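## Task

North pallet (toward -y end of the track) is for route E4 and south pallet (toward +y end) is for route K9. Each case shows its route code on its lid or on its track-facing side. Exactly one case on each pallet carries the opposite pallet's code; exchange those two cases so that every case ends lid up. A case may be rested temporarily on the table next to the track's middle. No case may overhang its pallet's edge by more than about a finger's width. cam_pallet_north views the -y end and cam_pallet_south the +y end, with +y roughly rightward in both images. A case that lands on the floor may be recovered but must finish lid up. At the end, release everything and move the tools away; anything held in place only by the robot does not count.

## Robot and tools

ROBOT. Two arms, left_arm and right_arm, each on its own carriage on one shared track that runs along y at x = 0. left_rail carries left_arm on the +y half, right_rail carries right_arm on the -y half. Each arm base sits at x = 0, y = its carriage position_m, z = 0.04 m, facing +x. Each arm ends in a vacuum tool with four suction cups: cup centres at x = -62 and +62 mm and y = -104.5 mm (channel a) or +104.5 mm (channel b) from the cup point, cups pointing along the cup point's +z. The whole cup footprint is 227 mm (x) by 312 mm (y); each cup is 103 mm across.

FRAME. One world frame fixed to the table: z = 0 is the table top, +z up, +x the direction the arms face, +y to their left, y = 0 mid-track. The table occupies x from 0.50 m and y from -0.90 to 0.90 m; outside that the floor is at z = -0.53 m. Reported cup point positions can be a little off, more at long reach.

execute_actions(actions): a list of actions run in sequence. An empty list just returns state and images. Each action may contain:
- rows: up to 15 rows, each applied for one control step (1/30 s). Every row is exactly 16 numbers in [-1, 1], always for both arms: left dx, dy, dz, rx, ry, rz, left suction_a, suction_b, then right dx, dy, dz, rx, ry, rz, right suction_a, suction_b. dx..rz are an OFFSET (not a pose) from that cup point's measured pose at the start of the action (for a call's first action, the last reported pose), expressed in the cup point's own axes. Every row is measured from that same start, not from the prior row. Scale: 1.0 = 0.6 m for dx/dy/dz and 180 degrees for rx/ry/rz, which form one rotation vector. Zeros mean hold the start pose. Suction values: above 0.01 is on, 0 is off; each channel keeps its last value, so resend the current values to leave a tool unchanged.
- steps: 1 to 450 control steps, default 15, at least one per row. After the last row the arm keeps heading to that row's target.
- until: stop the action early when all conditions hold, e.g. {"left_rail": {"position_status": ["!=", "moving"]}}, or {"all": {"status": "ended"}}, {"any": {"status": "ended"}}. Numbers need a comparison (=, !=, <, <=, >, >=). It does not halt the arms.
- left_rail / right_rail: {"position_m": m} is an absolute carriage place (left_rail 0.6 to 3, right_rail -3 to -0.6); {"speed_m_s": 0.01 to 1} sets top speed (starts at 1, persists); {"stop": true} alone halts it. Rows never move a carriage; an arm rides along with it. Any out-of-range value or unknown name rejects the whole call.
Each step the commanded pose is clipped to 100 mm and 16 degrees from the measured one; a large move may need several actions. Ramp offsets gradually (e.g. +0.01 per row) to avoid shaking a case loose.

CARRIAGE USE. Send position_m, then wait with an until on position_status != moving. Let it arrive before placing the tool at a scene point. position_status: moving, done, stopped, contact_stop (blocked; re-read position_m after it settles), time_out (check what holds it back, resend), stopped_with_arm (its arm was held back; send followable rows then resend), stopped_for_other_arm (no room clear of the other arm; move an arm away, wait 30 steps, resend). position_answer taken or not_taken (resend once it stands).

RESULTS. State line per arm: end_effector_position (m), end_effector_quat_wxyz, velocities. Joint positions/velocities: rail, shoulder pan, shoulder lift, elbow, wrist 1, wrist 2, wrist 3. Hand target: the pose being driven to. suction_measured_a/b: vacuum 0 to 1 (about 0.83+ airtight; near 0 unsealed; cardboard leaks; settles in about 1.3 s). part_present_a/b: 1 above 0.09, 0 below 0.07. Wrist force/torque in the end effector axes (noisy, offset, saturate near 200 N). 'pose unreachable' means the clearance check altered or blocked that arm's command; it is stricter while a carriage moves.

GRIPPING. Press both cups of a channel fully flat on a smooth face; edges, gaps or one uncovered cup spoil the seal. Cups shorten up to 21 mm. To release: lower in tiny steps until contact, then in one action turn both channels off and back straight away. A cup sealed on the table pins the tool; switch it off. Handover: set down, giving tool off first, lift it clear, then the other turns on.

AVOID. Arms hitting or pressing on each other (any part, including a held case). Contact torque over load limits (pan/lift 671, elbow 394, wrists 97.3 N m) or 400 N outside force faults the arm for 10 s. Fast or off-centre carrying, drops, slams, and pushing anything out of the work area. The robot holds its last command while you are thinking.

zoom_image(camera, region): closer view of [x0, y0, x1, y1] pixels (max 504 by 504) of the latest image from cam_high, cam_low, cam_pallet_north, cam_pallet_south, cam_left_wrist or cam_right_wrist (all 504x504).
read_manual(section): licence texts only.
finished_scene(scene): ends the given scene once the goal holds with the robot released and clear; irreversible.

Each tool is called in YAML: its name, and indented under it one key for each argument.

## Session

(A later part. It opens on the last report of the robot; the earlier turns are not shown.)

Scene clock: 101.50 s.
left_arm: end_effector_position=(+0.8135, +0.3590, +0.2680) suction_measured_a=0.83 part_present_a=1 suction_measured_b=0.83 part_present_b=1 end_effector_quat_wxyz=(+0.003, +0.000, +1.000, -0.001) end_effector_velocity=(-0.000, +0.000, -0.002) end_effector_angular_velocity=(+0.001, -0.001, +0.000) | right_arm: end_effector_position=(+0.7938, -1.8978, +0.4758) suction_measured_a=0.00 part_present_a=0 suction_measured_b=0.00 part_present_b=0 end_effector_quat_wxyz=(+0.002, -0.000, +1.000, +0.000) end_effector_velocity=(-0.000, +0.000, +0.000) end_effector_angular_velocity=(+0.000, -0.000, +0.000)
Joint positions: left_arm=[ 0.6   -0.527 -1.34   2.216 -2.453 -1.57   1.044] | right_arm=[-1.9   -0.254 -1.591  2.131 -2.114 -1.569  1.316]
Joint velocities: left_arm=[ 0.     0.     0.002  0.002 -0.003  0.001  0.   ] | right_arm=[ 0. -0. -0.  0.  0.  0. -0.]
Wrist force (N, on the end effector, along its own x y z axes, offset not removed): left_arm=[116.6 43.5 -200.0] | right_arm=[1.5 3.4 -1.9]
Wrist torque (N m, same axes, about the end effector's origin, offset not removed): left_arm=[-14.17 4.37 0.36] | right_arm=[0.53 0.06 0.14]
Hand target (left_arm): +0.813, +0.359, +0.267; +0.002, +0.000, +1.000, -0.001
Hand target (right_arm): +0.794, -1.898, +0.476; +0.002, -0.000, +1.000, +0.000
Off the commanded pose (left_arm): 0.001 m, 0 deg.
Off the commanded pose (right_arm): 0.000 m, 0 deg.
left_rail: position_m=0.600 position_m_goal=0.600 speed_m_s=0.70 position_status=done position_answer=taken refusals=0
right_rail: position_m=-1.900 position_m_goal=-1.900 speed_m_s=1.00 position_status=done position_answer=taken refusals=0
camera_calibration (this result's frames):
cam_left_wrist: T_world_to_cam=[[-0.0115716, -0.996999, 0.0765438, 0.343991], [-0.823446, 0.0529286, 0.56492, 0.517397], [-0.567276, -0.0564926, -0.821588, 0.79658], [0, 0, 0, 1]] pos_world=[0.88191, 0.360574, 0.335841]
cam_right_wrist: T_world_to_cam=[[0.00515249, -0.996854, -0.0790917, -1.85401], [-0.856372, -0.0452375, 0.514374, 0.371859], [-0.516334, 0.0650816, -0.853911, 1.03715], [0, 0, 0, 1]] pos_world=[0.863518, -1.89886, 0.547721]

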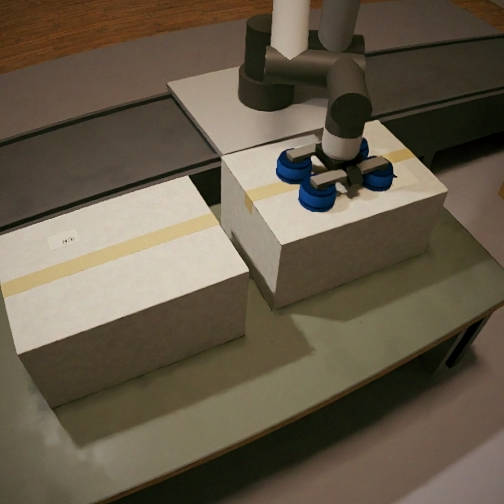

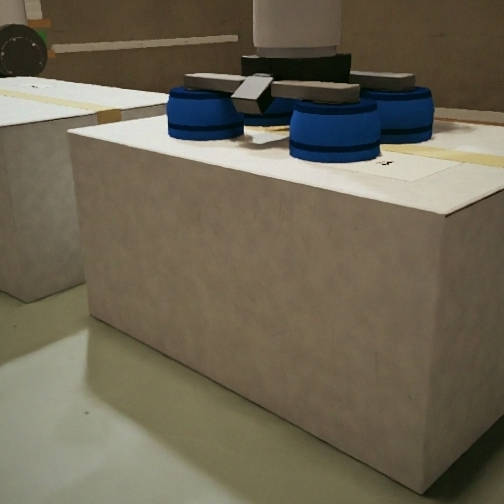

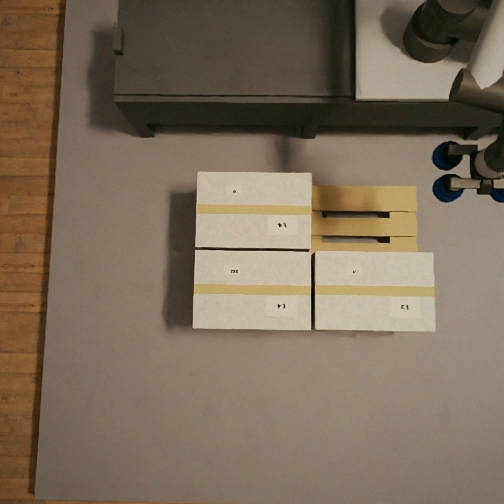

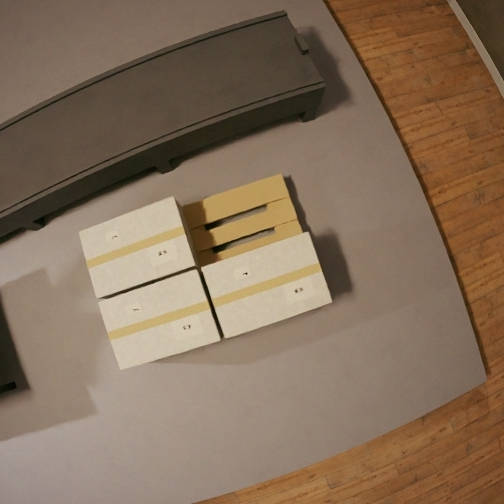

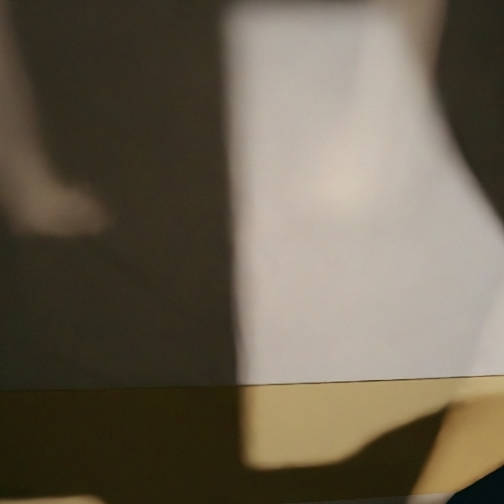

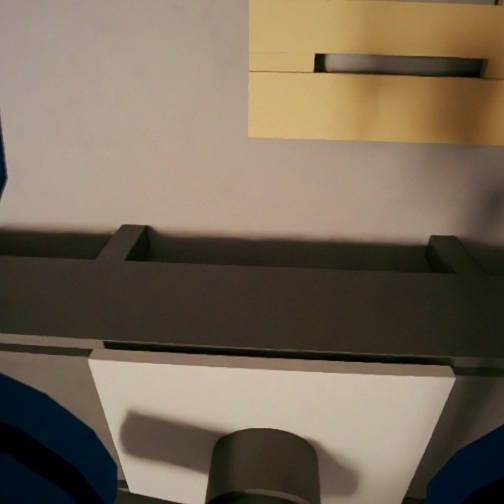

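execute_actions:
  actions:
    - {"rows":[[0,0,-0.3,0,0,0,0,0,0,0,0,0,0,0,0,0]],"steps":30}
    - {"rows":[[0.03,-1,0,0,0,0,0,0,0,0,0,0,0,0,0,0]],"steps":50}
    - {"rows":[[0,-0.125,0.1,0,0,0,0,0,0,0,0,0,0,0,0,0]],"steps":30}

Scene clock: 113.07 s.
left_arm: end_effector_position=(+0.8137, +0.3589, +0.2690) suction_measured_a=0.83 part_present_a=1 suction_measured_b=0.83 part_present_b=1 end_effector_quat_wxyz=(+0.003, +0.000, +1.000, -0.001) end_effector_velocity=(-0.000, +0.000, +0.000) end_effector_angular_velocity=(-0.000, -0.000, -0.000) | right_arm: end_effector_position=(+0.7938, -1.8978, +0.4758) suction_measured_a=0.00 part_present_a=0 suction_measured_b=0.00 part_present_b=0 end_effector_quat_wxyz=(+0.002, -0.000, +1.000, +0.000) end_effector_velocity=(-0.000, +0.000, +0.000) end_effector_angular_velocity=(-0.000, -0.000, +0.000)
Joint positions: left_arm=[ 0.6   -0.527 -1.341  2.216 -2.451 -1.57   1.044] | right_arm=[-1.9   -0.254 -1.591  2.131 -2.114 -1.569  1.316]
Joint velocities: left_arm=[ 0.  0. -0.  0. -0.  0.  0.] | right_arm=[ 0.  0. -0. -0.  0.  0. -0.]
Wrist force (N, on the end effector, along its own x y z axes, offset not removed): left_arm=[-0.1 -5.8 -58.8] | right_arm=[-2.6 -3.4 2.2]
Wrist torque (N m, same axes, about the end effector's origin, offset not removed): left_arm=[-9.62 17.93 -0.52] | right_arm=[-0.52 0.59 0.11]
Hand target (left_arm): +0.814, +0.359, +0.269; +0.003, +0.000, +1.000, -0.001
Hand target (right_arm): +0.794, -1.898, +0.476; +0.002, -0.000, +1.000, +0.000
Off the commanded pose (left_arm): 0.096 m, 0 deg.
Off the commanded pose (right_arm): 0.000 m, 0 deg.
FORCE FAULT: contact force on the left arm reached its limit, and that arm stopped for 10 seconds. The contact can be on any part of that arm, not only on its tool. That arm ran no command of this call. That arm holds still and accepts commands again. Move the arm away from the contact; if what it grips holds it there, let go first. Pushing or pulling that hard again can fault the arm again.
left_rail: position_m=0.600 position_m_goal=0.600 speed_m_s=0.70 position_status=done position_answer=taken refusals=0
right_rail: position_m=-1.900 position_m_goal=-1.900 speed_m_s=1.00 position_status=done position_answer=taken refusals=0
camera_calibration (this result's frames):
cam_left_wrist: T_world_to_cam=[[-0.0115832, -0.996992, 0.0766276, 0.3438], [-0.823531, 0.0529771, 0.564792, 0.517057], [-0.567153, -0.0565632, -0.821668, 0.797452], [0, 0, 0, 1]] pos_world=[0.882072, 0.36048, 0.336867]
cam_right_wrist: T_world_to_cam=[[0.00515226, -0.996854, -0.0790918, -1.85401], [-0.856372, -0.0452374, 0.514374, 0.371859], [-0.516334, 0.0650818, -0.853911, 1.03715], [0, 0, 0, 1]] pos_world=[0.863518, -1.89886, 0.547721]

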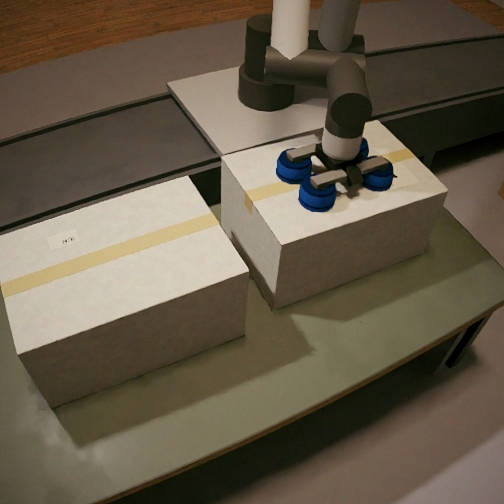

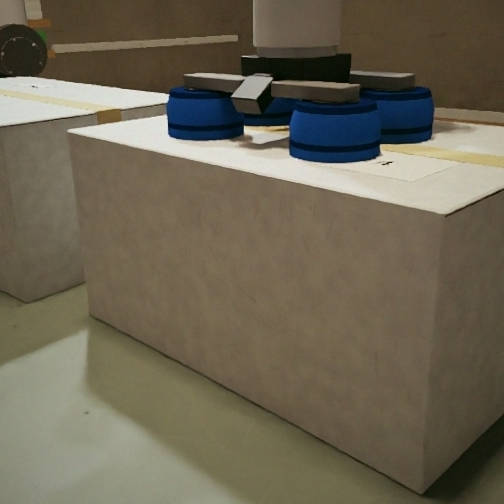

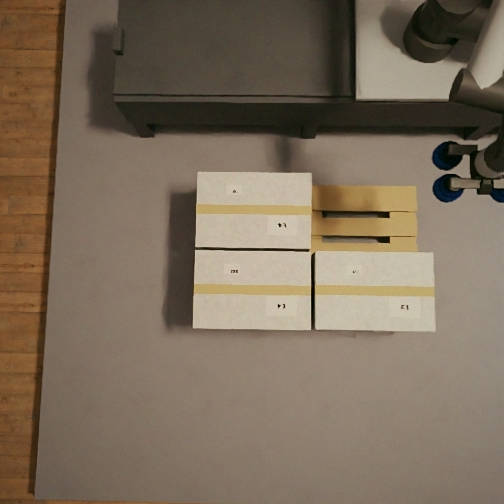

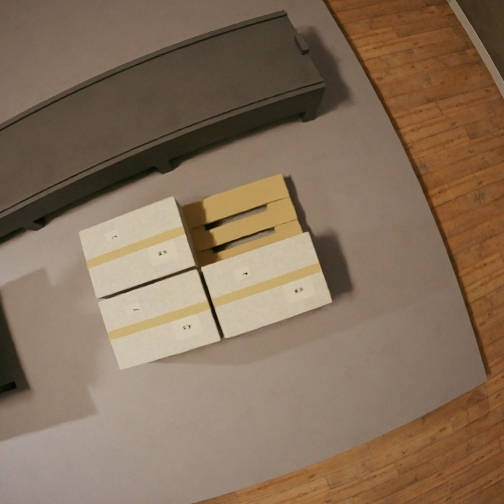

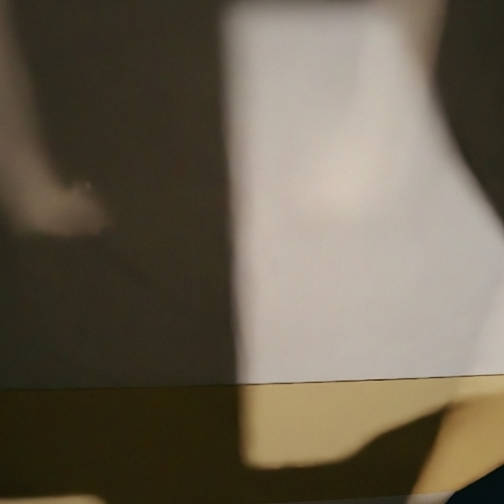

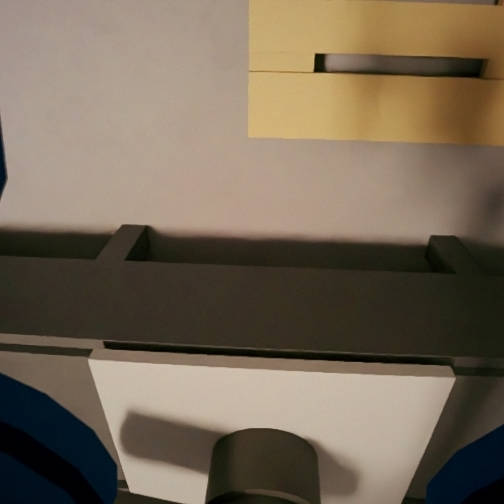

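execute_actions:
  actions:
    - {"rows":[[0,0,-0.012,0,0,0,1,1,0,0,0,0,0,0,0,0]],"steps":10}
    - {"rows":[[0,0,-0.3,0,0,0,0,0,0,0,0,0,0,0,0,0]],"steps":30}
    - {"rows":[[0.03,-1,0,0,0,0,0,0,0,0,0,0,0,0,0,0]],"steps":50}
    - {"rows":[[0,-0.125,0.1,0,0,0,0,0,0,0,0,0,0,0,0,0]],"steps":30}

Scene clock: 122.17 s.
left_arm: end_effector_position=(+0.7937, -0.3143, +0.3964) suction_measured_a=0.00 part_present_a=0 suction_measured_b=0.00 part_present_b=0 end_effector_quat_wxyz=(+0.002, +0.000, +1.000, -0.001) end_effector_velocity=(+0.000, -0.000, -0.000) end_effector_angular_velocity=(+0.000, -0.000, -0.000) | right_arm: end_effector_position=(+0.7938, -1.8978, +0.4758) suction_measured_a=0.00 part_present_a=0 suction_measured_b=0.00 part_present_b=0 end_effector_quat_wxyz=(+0.002, -0.000, +1.000, +0.000) end_effector_velocity=(+0.000, -0.000, -0.000) end_effector_angular_velocity=(-0.000, +0.000, -0.000)
Joint positions: left_arm=[ 0.6   -1.023 -1.091  1.603 -2.087 -1.568  0.548] | right_arm=[-1.9   -0.254 -1.591  2.131 -2.114 -1.569  1.316]
Joint velocities: left_arm=[ 0.    -0.     0.001 -0.    -0.     0.    -0.   ] | right_arm=[ 0.  0.  0. -0. -0. -0.  0.]
Wrist force (N, on the end effector, along its own x y z axes, offset not removed): left_arm=[0.9 3.6 1.5] | right_arm=[-5.6 1.0 -0.2]
Wrist torque (N m, same axes, about the end effector's origin, offset not removed): left_arm=[0.05 0.11 -0.23] | right_arm=[0.20 0.99 0.19]
Hand target (left_arm): +0.794, -0.315, +0.396; +0.002, +0.000, +1.000, -0.001
Hand target (right_arm): +0.794, -1.898, +0.476; +0.002, -0.000, +1.000, +0.000
Off the commanded pose (left_arm): 0.000 m, 0 deg.
Off the commanded pose (right_arm): 0.000 m, 0 deg.
left_rail: position_m=0.600 position_m_goal=0.600 speed_m_s=0.70 position_status=done position_answer=taken refusals=0
right_rail: position_m=-1.900 position_m_goal=-1.900 speed_m_s=1.00 position_status=done position_answer=taken refusals=0
camera_calibration (this result's frames):
cam_left_wrist: T_world_to_cam=[[-0.0115231, -0.99699, 0.0766705, -0.337494], [-0.823263, 0.0529788, 0.565182, 0.463961], [-0.567543, -0.0566074, -0.821396, 0.852845], [0, 0, 0, 1]] pos_world=[0.8621, -0.312781, 0.464177]
cam_right_wrist: T_world_to_cam=[[0.00515245, -0.996854, -0.0790917, -1.85401], [-0.856372, -0.0452375, 0.514374, 0.371859], [-0.516334, 0.0650816, -0.853911, 1.03715], [0, 0, 0, 1]] pos_world=[0.863518, -1.89886, 0.547721]

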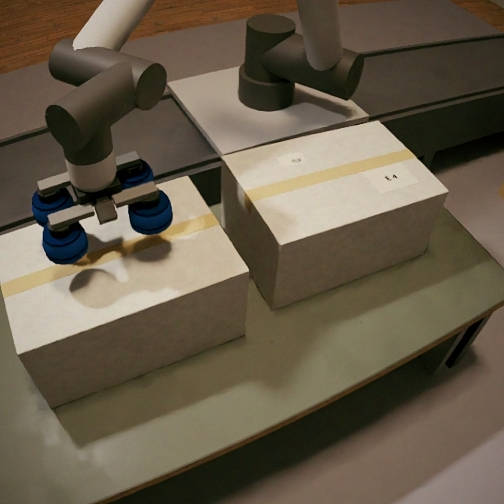

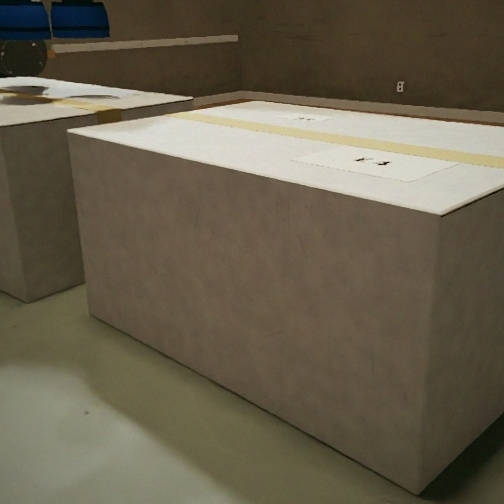

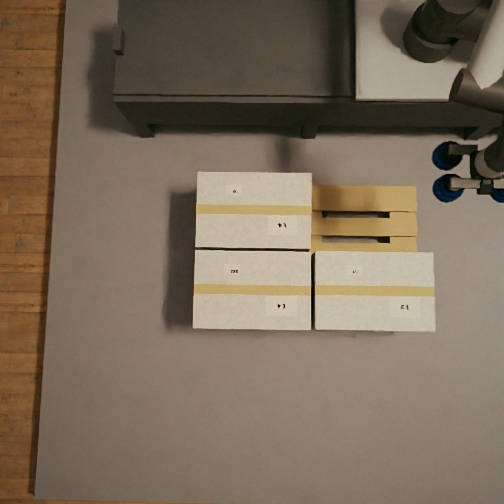

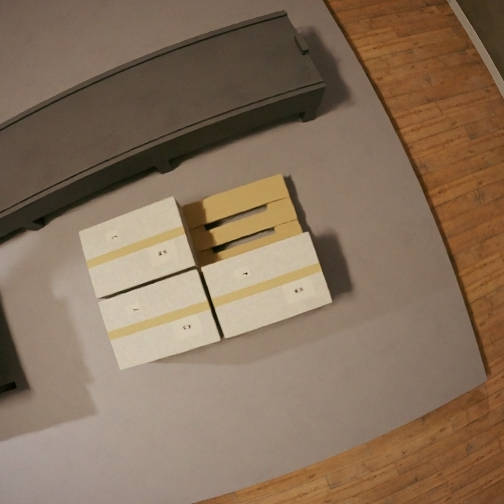

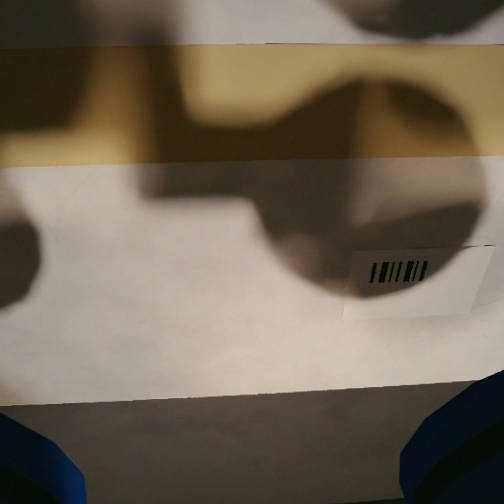

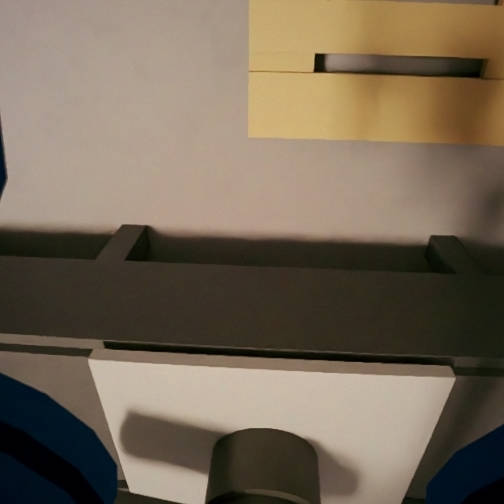

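execute_actions:
  actions:
    - {"rows":[[0,0,0.15,0,0,0,1,1,0,0,0,0,0,0,0,0]],"steps":25}
    - {"rows":[[0,0,0.02,0,0,0,1,1,0,0,0,0,0,0,0,0],[0,0,0.04,0,0,0,1,1,0,0,0,0,0,0,0,0]],"steps":45}

Scene clock: 129.33 s.
left_arm: end_effector_position=(+0.7943, -0.3147, +0.2825) suction_measured_a=0.83 part_present_a=1 suction_measured_b=0.83 part_present_b=1 end_effector_quat_wxyz=(+0.002, +0.000, +1.000, -0.001) end_effector_velocity=(-0.000, -0.000, -0.000) end_effector_angular_velocity=(+0.000, +0.000, -0.000) | right_arm: end_effector_position=(+0.7938, -1.8978, +0.4758) suction_measured_a=0.00 part_present_a=0 suction_measured_b=0.00 part_present_b=0 end_effector_quat_wxyz=(+0.002, -0.000, +1.000, +0.000) end_effector_velocity=(+0.000, -0.000, -0.000) end_effector_angular_velocity=(+0.000, +0.000, -0.000)
Joint positions: left_arm=[ 0.6   -1.023 -1.018  1.665 -2.223 -1.568  0.548] | right_arm=[-1.9   -0.254 -1.591  2.131 -2.114 -1.569  1.316]
Joint velocities: left_arm=[ 0. -0.  0.  0. -0. -0. -0.] | right_arm=[ 0. -0.  0. -0.  0. -0.  0.]
Wrist force (N, on the end effector, along its own x y z axes, offset not removed): left_arm=[2.6 3.1 20.5] | right_arm=[-4.5 -0.4 -0.7]
Wrist torque (N m, same axes, about the end effector's origin, offset not removed): left_arm=[-6.60 3.27 0.01] | right_arm=[0.12 0.85 0.28]
Hand target (left_arm): +0.794, -0.315, +0.283; +0.002, +0.000, +1.000, -0.001
Hand target (right_arm): +0.794, -1.898, +0.476; +0.002, -0.000, +1.000, +0.000
Off the commanded pose (left_arm): 0.000 m, 0 deg.
Off the commanded pose (right_arm): 0.000 m, 0 deg.
left_rail: position_m=0.600 position_m_goal=0.600 speed_m_s=0.70 position_status=done position_answer=taken refusals=0
right_rail: position_m=-1.900 position_m_goal=-1.900 speed_m_s=1.00 position_status=done position_answer=taken refusals=0
camera_calibration (this result's frames):
cam_left_wrist: T_world_to_cam=[[-0.011541, -0.996991, 0.0766567, -0.329137], [-0.823263, 0.0529858, 0.565182, 0.528834], [-0.567543, -0.0565859, -0.821397, 0.759656], [0, 0, 0, 1]] pos_world=[0.862709, -0.313182, 0.350322]
cam_right_wrist: T_world_to_cam=[[0.00515229, -0.996854, -0.0790917, -1.85401], [-0.856372, -0.0452373, 0.514375, 0.371859], [-0.516334, 0.0650817, -0.853911, 1.03715], [0, 0, 0, 1]] pos_world=[0.863518, -1.89886, 0.547721]

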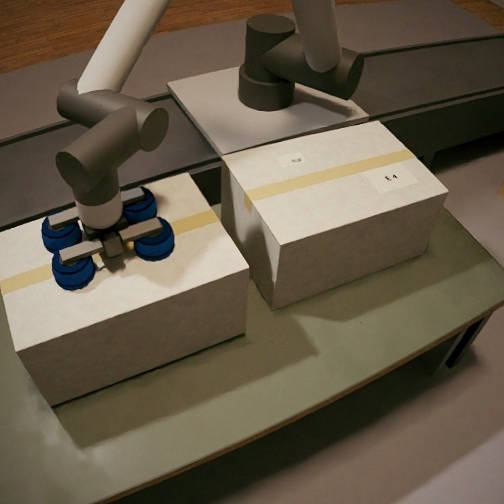

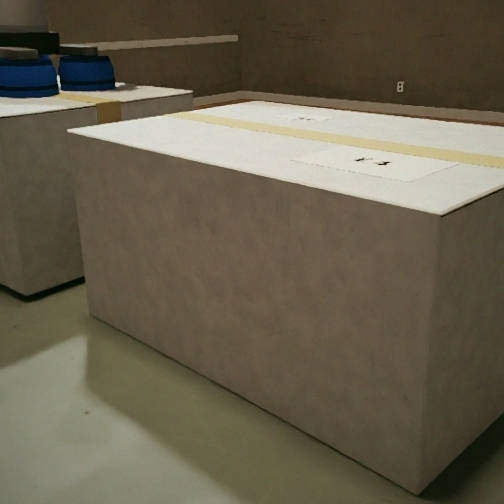

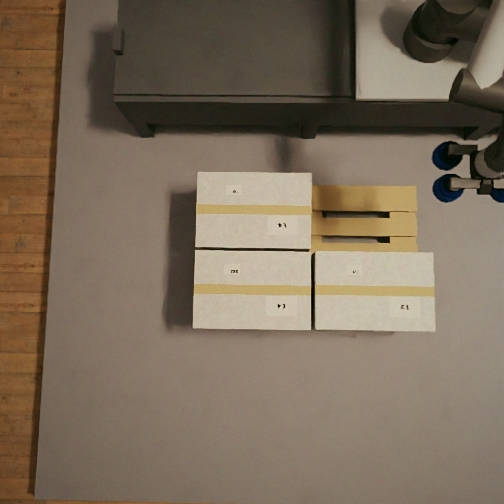

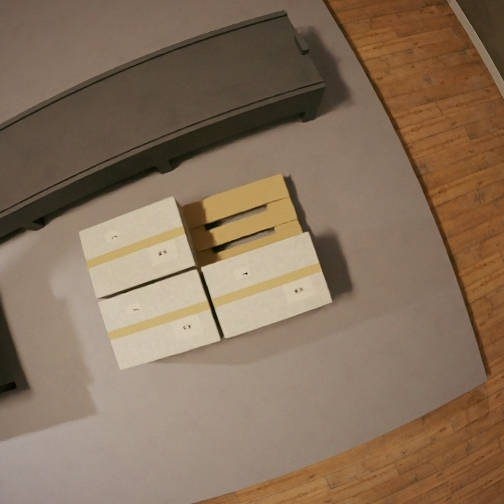

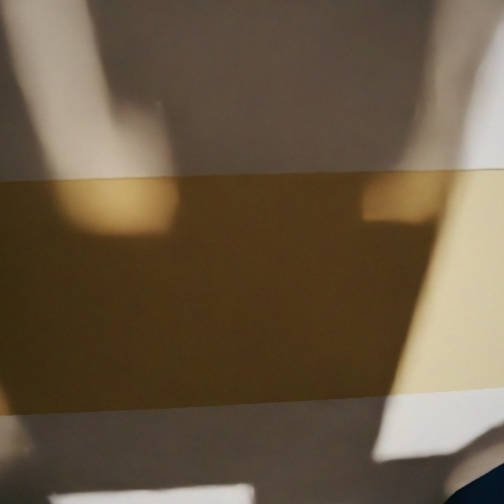

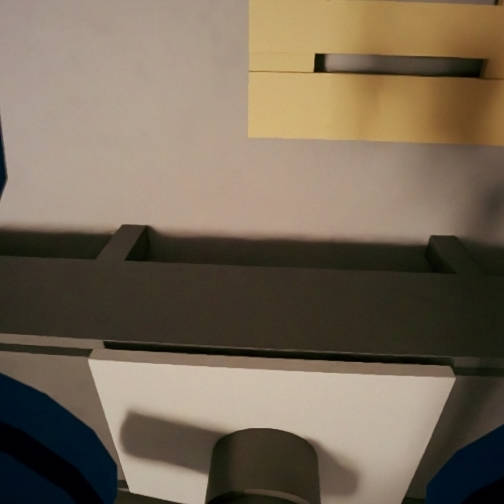

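execute_actions:
  actions:
    - {"rows":[[0,0,-0.03,0,0,0,1,1,0,0,0,0,0,0,0,0],[0,0,-0.08,0,0,0,1,1,0,0,0,0,0,0,0,0],[0,0,-0.14,0,0,0,1,1,0,0,0,0,0,0,0,0],[0,0,-0.58,0,0,0,1,1,0,0,0,0,0,0,0,0]],"steps":55}
    - {"rows":[[0,0.05,0,0,0,0,1,1,0,0,0,0,0,0,0,0],[0,0.1,0,0,0,0,1,1,0,0,0,0,0,0,0,0],[0,0.15,0,0,0,0,1,1,0,0,0,0,0,0,0,0],[0.04,1,0,0,0,0,1,1,0,0,0,0,0,0,0,0]],"steps":70}
    - {"left_rail":{"position_m":2.736,"speed_m_s":0.8},"rows":[[0,0.525,0,0,0,0,1,1,0,0,0,0,0,0,0,0]],"steps":60,"until":{"left_rail":{"position_m":[">",1.9]}}}
    - {"right_rail":{"position_m":-0.6},"steps":150,"until":{"all":{"status":"ended"}}}

Scene clock: 147.63 s.
left_arm: end_effector_position=(+0.7693, +2.7372, +0.6288) suction_measured_a=0.83 part_present_a=1 suction_measured_b=0.83 part_present_b=1 end_effector_quat_wxyz=(+0.003, +0.000, +1.000, -0.001) end_effector_velocity=(+0.000, +0.000, +0.000) end_effector_angular_velocity=(+0.000, -0.000, -0.000) | right_arm: end_effector_position=(+0.7938, -0.5976, +0.4758) suction_measured_a=0.00 part_present_a=0 suction_measured_b=0.00 part_present_b=0 end_effector_quat_wxyz=(+0.002, -0.001, +1.000, +0.000) end_effector_velocity=(-0.000, +0.000, +0.000) end_effector_angular_velocity=(-0.000, -0.000, +0.000)
Joint positions: left_arm=[ 2.736 -0.263 -1.704  2.003 -1.875 -1.571  1.308] | right_arm=[-0.6   -0.254 -1.591  2.131 -2.114 -1.569  1.316]
Joint velocities: left_arm=[ 0. -0. -0.  0. -0.  0. -0.] | right_arm=[ 0.  0. -0.  0. -0.  0. -0.]
Wrist force (N, on the end effector, along its own x y z axes, offset not removed): left_arm=[4.8 -0.2 18.0] | right_arm=[-1.3 -3.7 -1.0]
Wrist torque (N m, same axes, about the end effector's origin, offset not removed): left_arm=[-7.13 2.98 -0.15] | right_arm=[-0.43 0.27 0.26]
Hand target (left_arm): +0.769, +2.737, +0.629; +0.003, +0.000, +1.000, -0.001
Hand target (right_arm): +0.794, -0.598, +0.476; +0.002, -0.000, +1.000, +0.000
Off the commanded pose (left_arm): 0.000 m, 0 deg.
Off the commanded pose (right_arm): 0.000 m, 0 deg.
left_rail: position_m=2.736 position_m_goal=2.736 speed_m_s=0.80 position_status=done position_answer=taken refusals=0
right_rail: position_m=-0.600 position_m_goal=-0.600 speed_m_s=1.00 position_status=done position_answer=taken refusals=0
camera_calibration (this result's frames):
cam_left_wrist: T_world_to_cam=[[-0.0115909, -0.997013, 0.076361, 2.68705], [-0.823562, 0.0528293, 0.564761, 0.151778], [-0.567108, -0.0563419, -0.821714, 1.2018], [0, 0, 0, 1]] pos_world=[0.837695, 2.73872, 0.696634]
cam_right_wrist: T_world_to_cam=[[0.00521077, -0.996854, -0.0790924, -0.557935], [-0.856368, -0.0452881, 0.514376, 0.430643], [-0.51634, 0.0650519, -0.85391, 0.952514], [0, 0, 0, 1]] pos_world=[0.863517, -0.59864, 0.54772]

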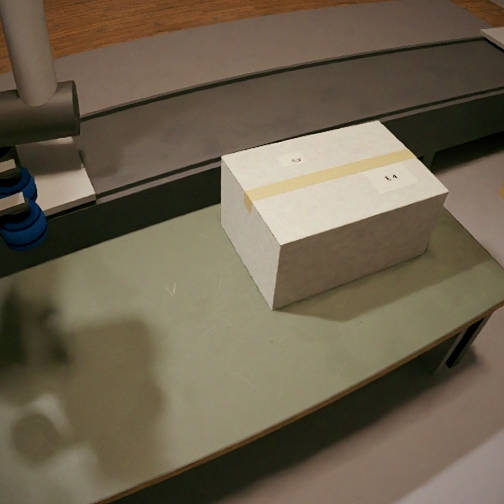

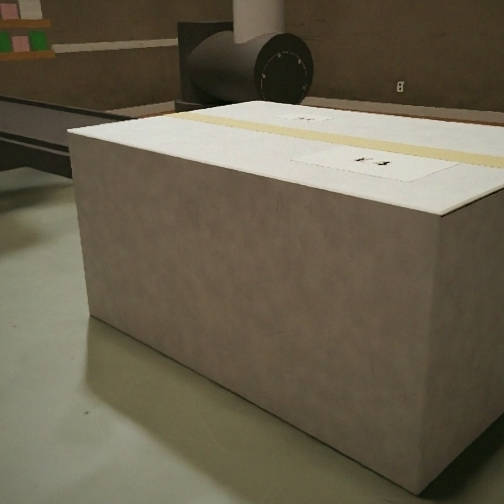

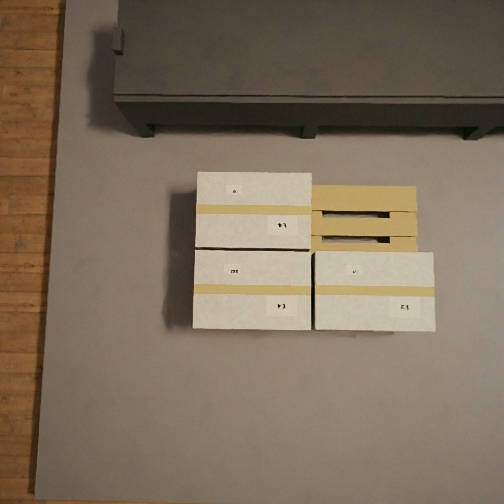

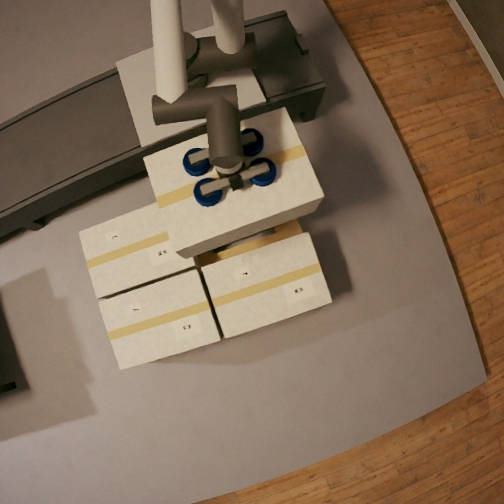

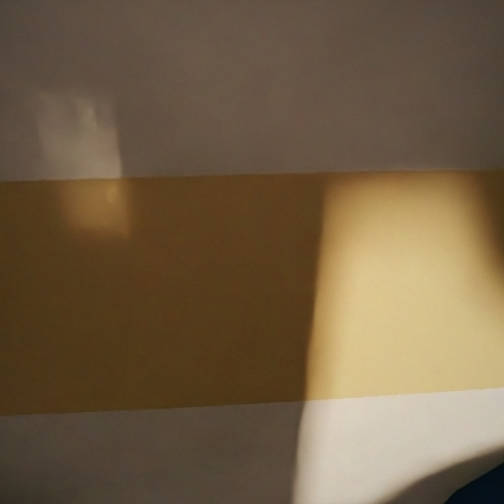

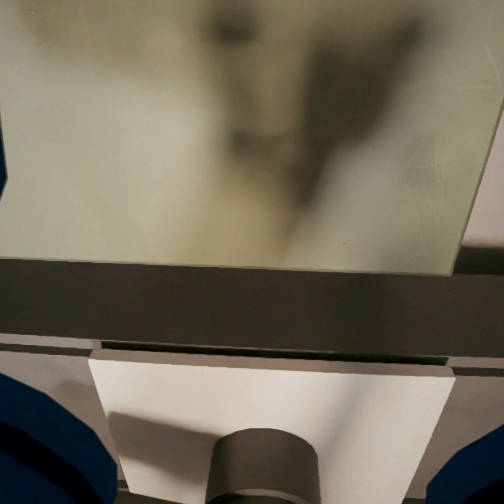

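execute_actions:
  actions:
    - {"rows":[[0,0,0.1,0,0,0,1,1,0.043,1,0,0,0,0,0,0],[0,0,0.2,0,0,0,1,1,0.043,1,0,0,0,0,0,0],[0,0,0.65,0,0,0,1,1,0.043,1,0,0,0,0,0,0]],"steps":60}
    - {"rows":[[0,0,0,0,0,0,1,1,0,0.595,0.12,0,0,0,0,0]],"steps":45}

zoom_image:
  camera: "cam_pallet_south"
  region: [90, 100, 370, 350]

Scene clock: 159.80 s.
left_arm: end_effector_position=(+0.7720, +2.7364, +0.2385) suction_measured_a=0.83 part_present_a=1 suction_measured_b=0.83 part_present_b=1 end_effector_quat_wxyz=(+0.003, +0.000, +1.000, -0.001) end_effector_velocity=(+0.000, +0.000, -0.000) end_effector_angular_velocity=(+0.000, +0.000, +0.000) | right_arm: end_effector_position=(+0.7664, +0.3586, +0.4023) suction_measured_a=0.00 part_present_a=0 suction_measured_b=0.00 part_present_b=0 end_effector_quat_wxyz=(+0.001, -0.001, +1.000, -0.001) end_effector_velocity=(+0.000, +0.001, -0.000) end_effector_angular_velocity=(-0.000, +0.000, +0.000)
Joint positions: left_arm=[ 2.736 -0.263 -1.377  2.336 -2.535 -1.571  1.308] | right_arm=[-0.6    0.733 -1.076  1.569 -2.064 -1.574  2.302]
Joint velocities: left_arm=[ 0. -0.  0. -0.  0.  0. -0.] | right_arm=[ 0.     0.     0.001 -0.001  0.    -0.     0.   ]
Wrist force (N, on the end effector, along its own x y z axes, offset not removed): left_arm=[1.2 -2.3 18.6] | right_arm=[-2.9 -0.1 -0.6]
Wrist torque (N m, same axes, about the end effector's origin, offset not removed): left_arm=[-7.28 3.57 -0.05] | right_arm=[0.03 0.62 0.38]
Hand target (left_arm): +0.772, +2.736, +0.238; +0.003, +0.000, +1.000, -0.001
Hand target (right_arm): +0.766, +0.359, +0.402; +0.001, -0.001, +1.000, -0.001
Off the commanded pose (left_arm): 0.000 m, 0 deg.
Off the commanded pose (right_arm): 0.000 m, 0 deg.
left_rail: position_m=2.736 position_m_goal=2.736 speed_m_s=0.80 position_status=done position_answer=taken refusals=0
right_rail: position_m=-0.600 position_m_goal=-0.600 speed_m_s=1.00 position_status=done position_answer=taken refusals=0
camera_calibration (this result's frames):
cam_left_wrist: T_world_to_cam=[[-0.0115917, -0.997013, 0.076363, 2.71611], [-0.823566, 0.0528307, 0.564755, 0.374435], [-0.567102, -0.0563435, -0.821718, 0.882523], [0, 0, 0, 1]] pos_world=[0.840337, 2.73794, 0.306311]
cam_right_wrist: T_world_to_cam=[[0.00516476, -0.997021, -0.0769568, 0.388837], [-0.856142, -0.0441745, 0.514849, 0.487496], [-0.516715, 0.0632269, -0.853819, 0.814292], [0, 0, 0, 1]] pos_world=[0.836114, 0.357729, 0.474195]

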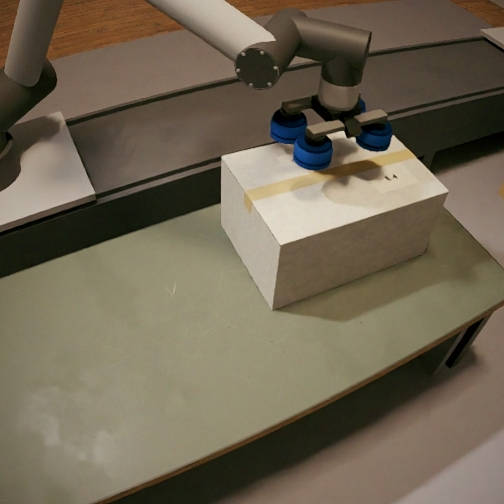

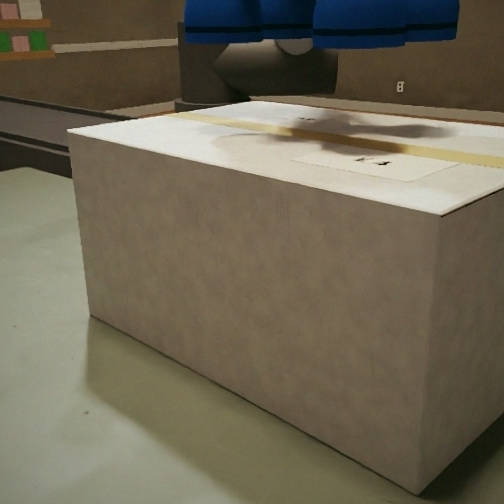

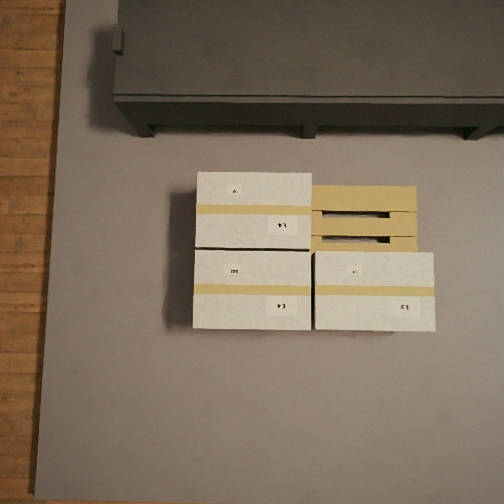

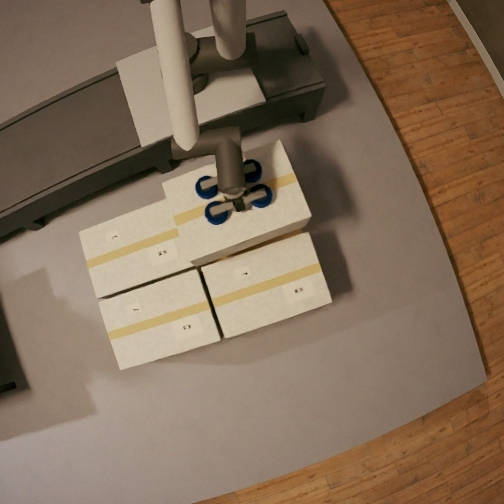

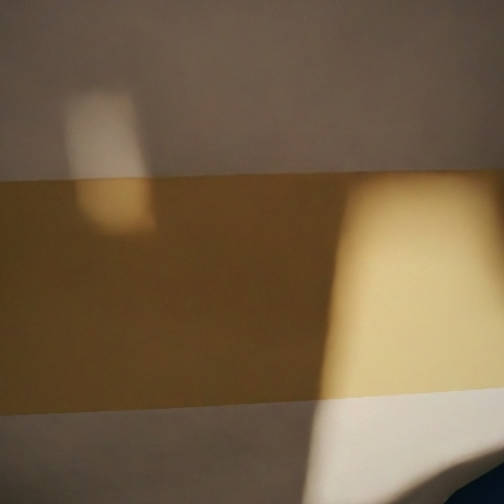

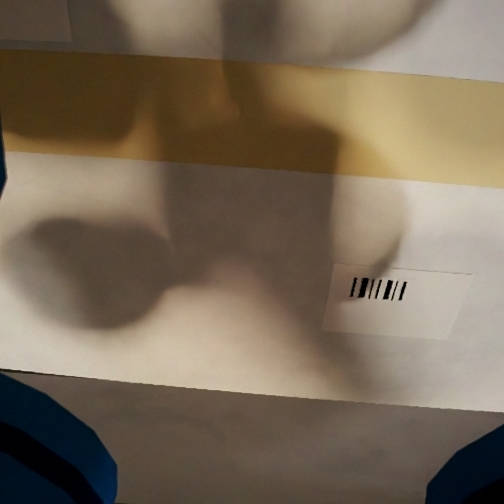

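Region (90, 100, 370, 350) of cam_pallet_south's 504x504 image, scaled by 1.800, with more detail than that image has; it fills the top 450 rows of this view, and the rest is white.

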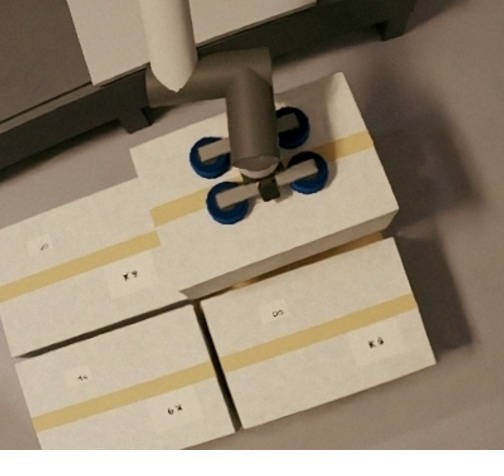

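execute_actions:
  actions:
    - {"rows":[[0,0,0.05,0,0,0,1,1,0,0,0.1,0,0,0,1,1],[0,0,0.1,0,0,0,1,1,0,0,0.17,0,0,0,1,1],[0,0,0.15,0,0,0,1,1,0,0,0.2,0,0,0,1,1],[0,0,0.2,0,0,0,1,1,0,0,0.2,0,0,0,1,1],[0,0,0.25,0,0,0,1,1,0,0,0.2,0,0,0,1,1],[0,0,0.3,0,0,0,1,1,0,0,0.2,0,0,0,1,1],[0,0,0.35,0,0,0,1,1,0,0,0.2,0,0,0,1,1],[0,0,0.45,0,0,0,1,1,0,0,0.2,0,0,0,1,1]],"steps":55}

zoom_image:
  camera: "cam_pallet_south"
  region: [90, 100, 370, 350]

Scene clock: 171.53 s.
left_arm: end_effector_position=(+0.7737, +2.7359, -0.0319) suction_measured_a=0.83 part_present_a=1 suction_measured_b=0.83 part_present_b=1 end_effector_quat_wxyz=(+0.003, +0.000, +1.000, -0.001) end_effector_velocity=(-0.000, +0.000, -0.000) end_effector_angular_velocity=(+0.000, +0.000, -0.000) | right_arm: end_effector_position=(+0.7669, +0.3584, +0.2823) suction_measured_a=0.90 part_present_a=1 suction_measured_b=0.90 part_present_b=1 end_effector_quat_wxyz=(+0.001, -0.000, +1.000, -0.001) end_effector_velocity=(-0.000, +0.000, -0.000) end_effector_angular_velocity=(-0.000, +0.000, +0.000)
Joint positions: left_arm=[ 2.736 -0.263 -0.953  2.404 -3.028 -1.571  1.308] | right_arm=[-0.6    0.732 -1.002  1.636 -2.206 -1.574  2.302]
Joint velocities: left_arm=[ 0.  0.  0. -0. -0.  0.  0.] | right_arm=[ 0.  0. -0.  0. -0.  0. -0.]
Wrist force (N, on the end effector, along its own x y z axes, offset not removed): left_arm=[3.4 43.4 9.0] | right_arm=[-4.7 2.9 55.1]
Wrist torque (N m, same axes, about the end effector's origin, offset not removed): left_arm=[-10.23 4.44 6.56] | right_arm=[-3.84 4.46 0.19]
Hand target (left_arm): +0.774, +2.736, -0.032; +0.003, +0.000, +1.000, -0.001
Hand target (right_arm): +0.767, +0.358, +0.282; +0.001, -0.001, +1.000, -0.001
Off the commanded pose (left_arm): 0.000 m, 0 deg.
Off the commanded pose (right_arm): 0.000 m, 0 deg.
left_rail: position_m=2.736 position_m_goal=2.736 speed_m_s=0.80 position_status=done position_answer=taken refusals=0
right_rail: position_m=-0.600 position_m_goal=-0.600 speed_m_s=1.00 position_status=done position_answer=taken refusals=0
camera_calibration (this result's frames):
cam_left_wrist: T_world_to_cam=[[-0.0115904, -0.997012, 0.0763698, 2.73629], [-0.823575, 0.0528326, 0.564742, 0.528546], [-0.567089, -0.0563506, -0.821727, 0.661273], [0, 0, 0, 1]] pos_world=[0.842013, 2.73745, 0.0359242]
cam_right_wrist: T_world_to_cam=[[0.00515489, -0.99702, -0.076966, 0.379405], [-0.856131, -0.0441722, 0.514868, 0.549711], [-0.516734, 0.0632389, -0.853807, 0.712125], [0, 0, 0, 1]] pos_world=[0.836648, 0.357522, 0.35419]

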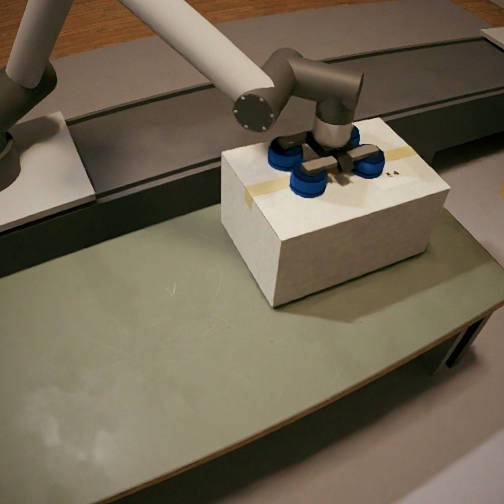

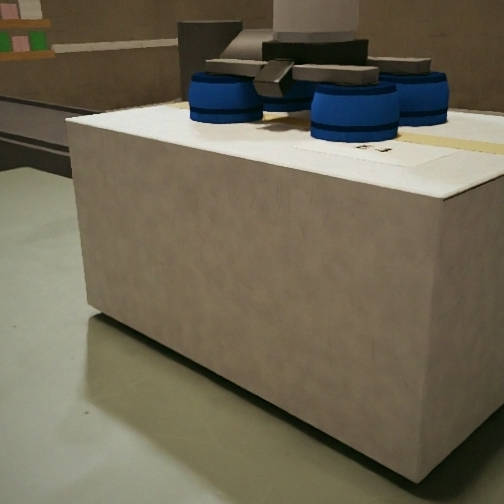

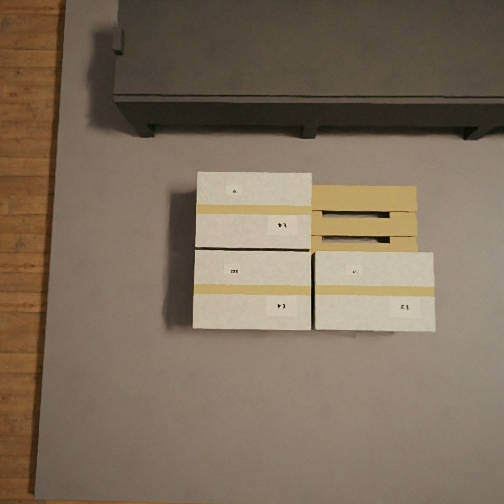

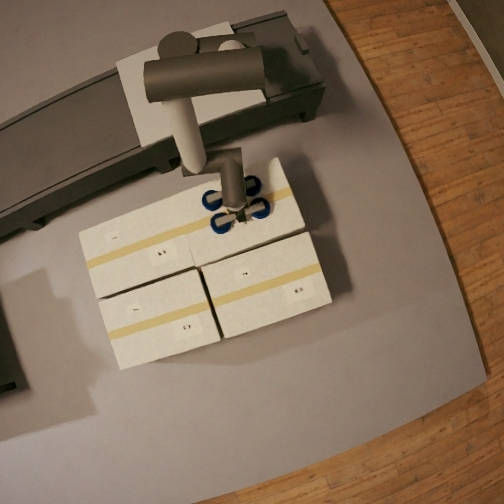

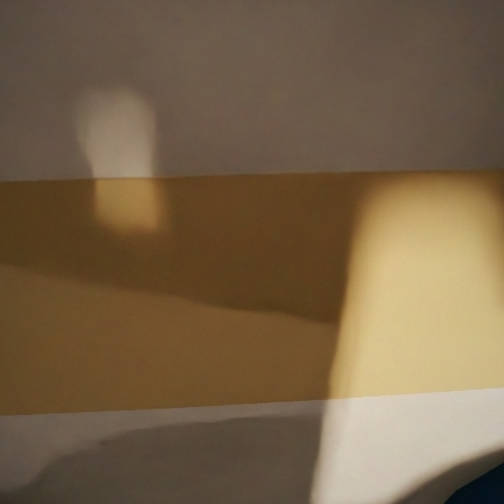

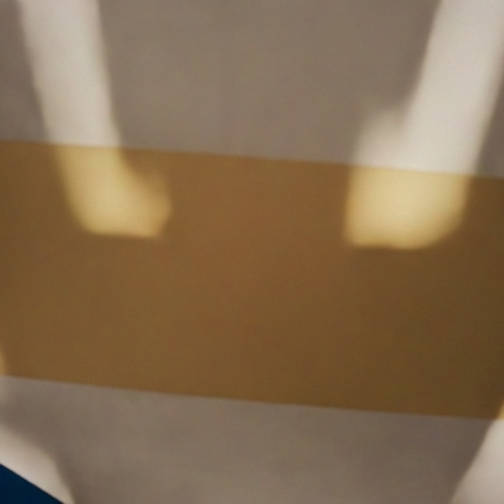

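Region (90, 100, 370, 350) of cam_pallet_south's 504x504 image, scaled by 1.800, with more detail than that image has; it fills the top 450 rows of this view, and the rest is white.

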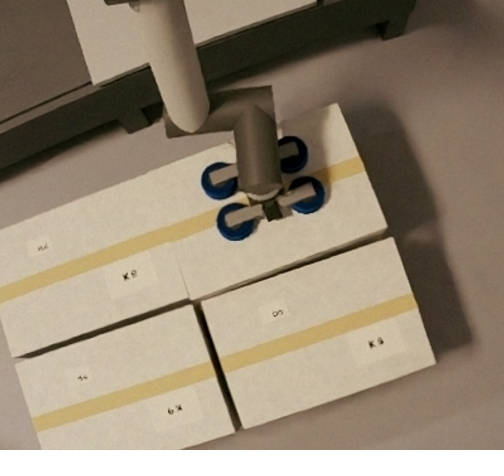

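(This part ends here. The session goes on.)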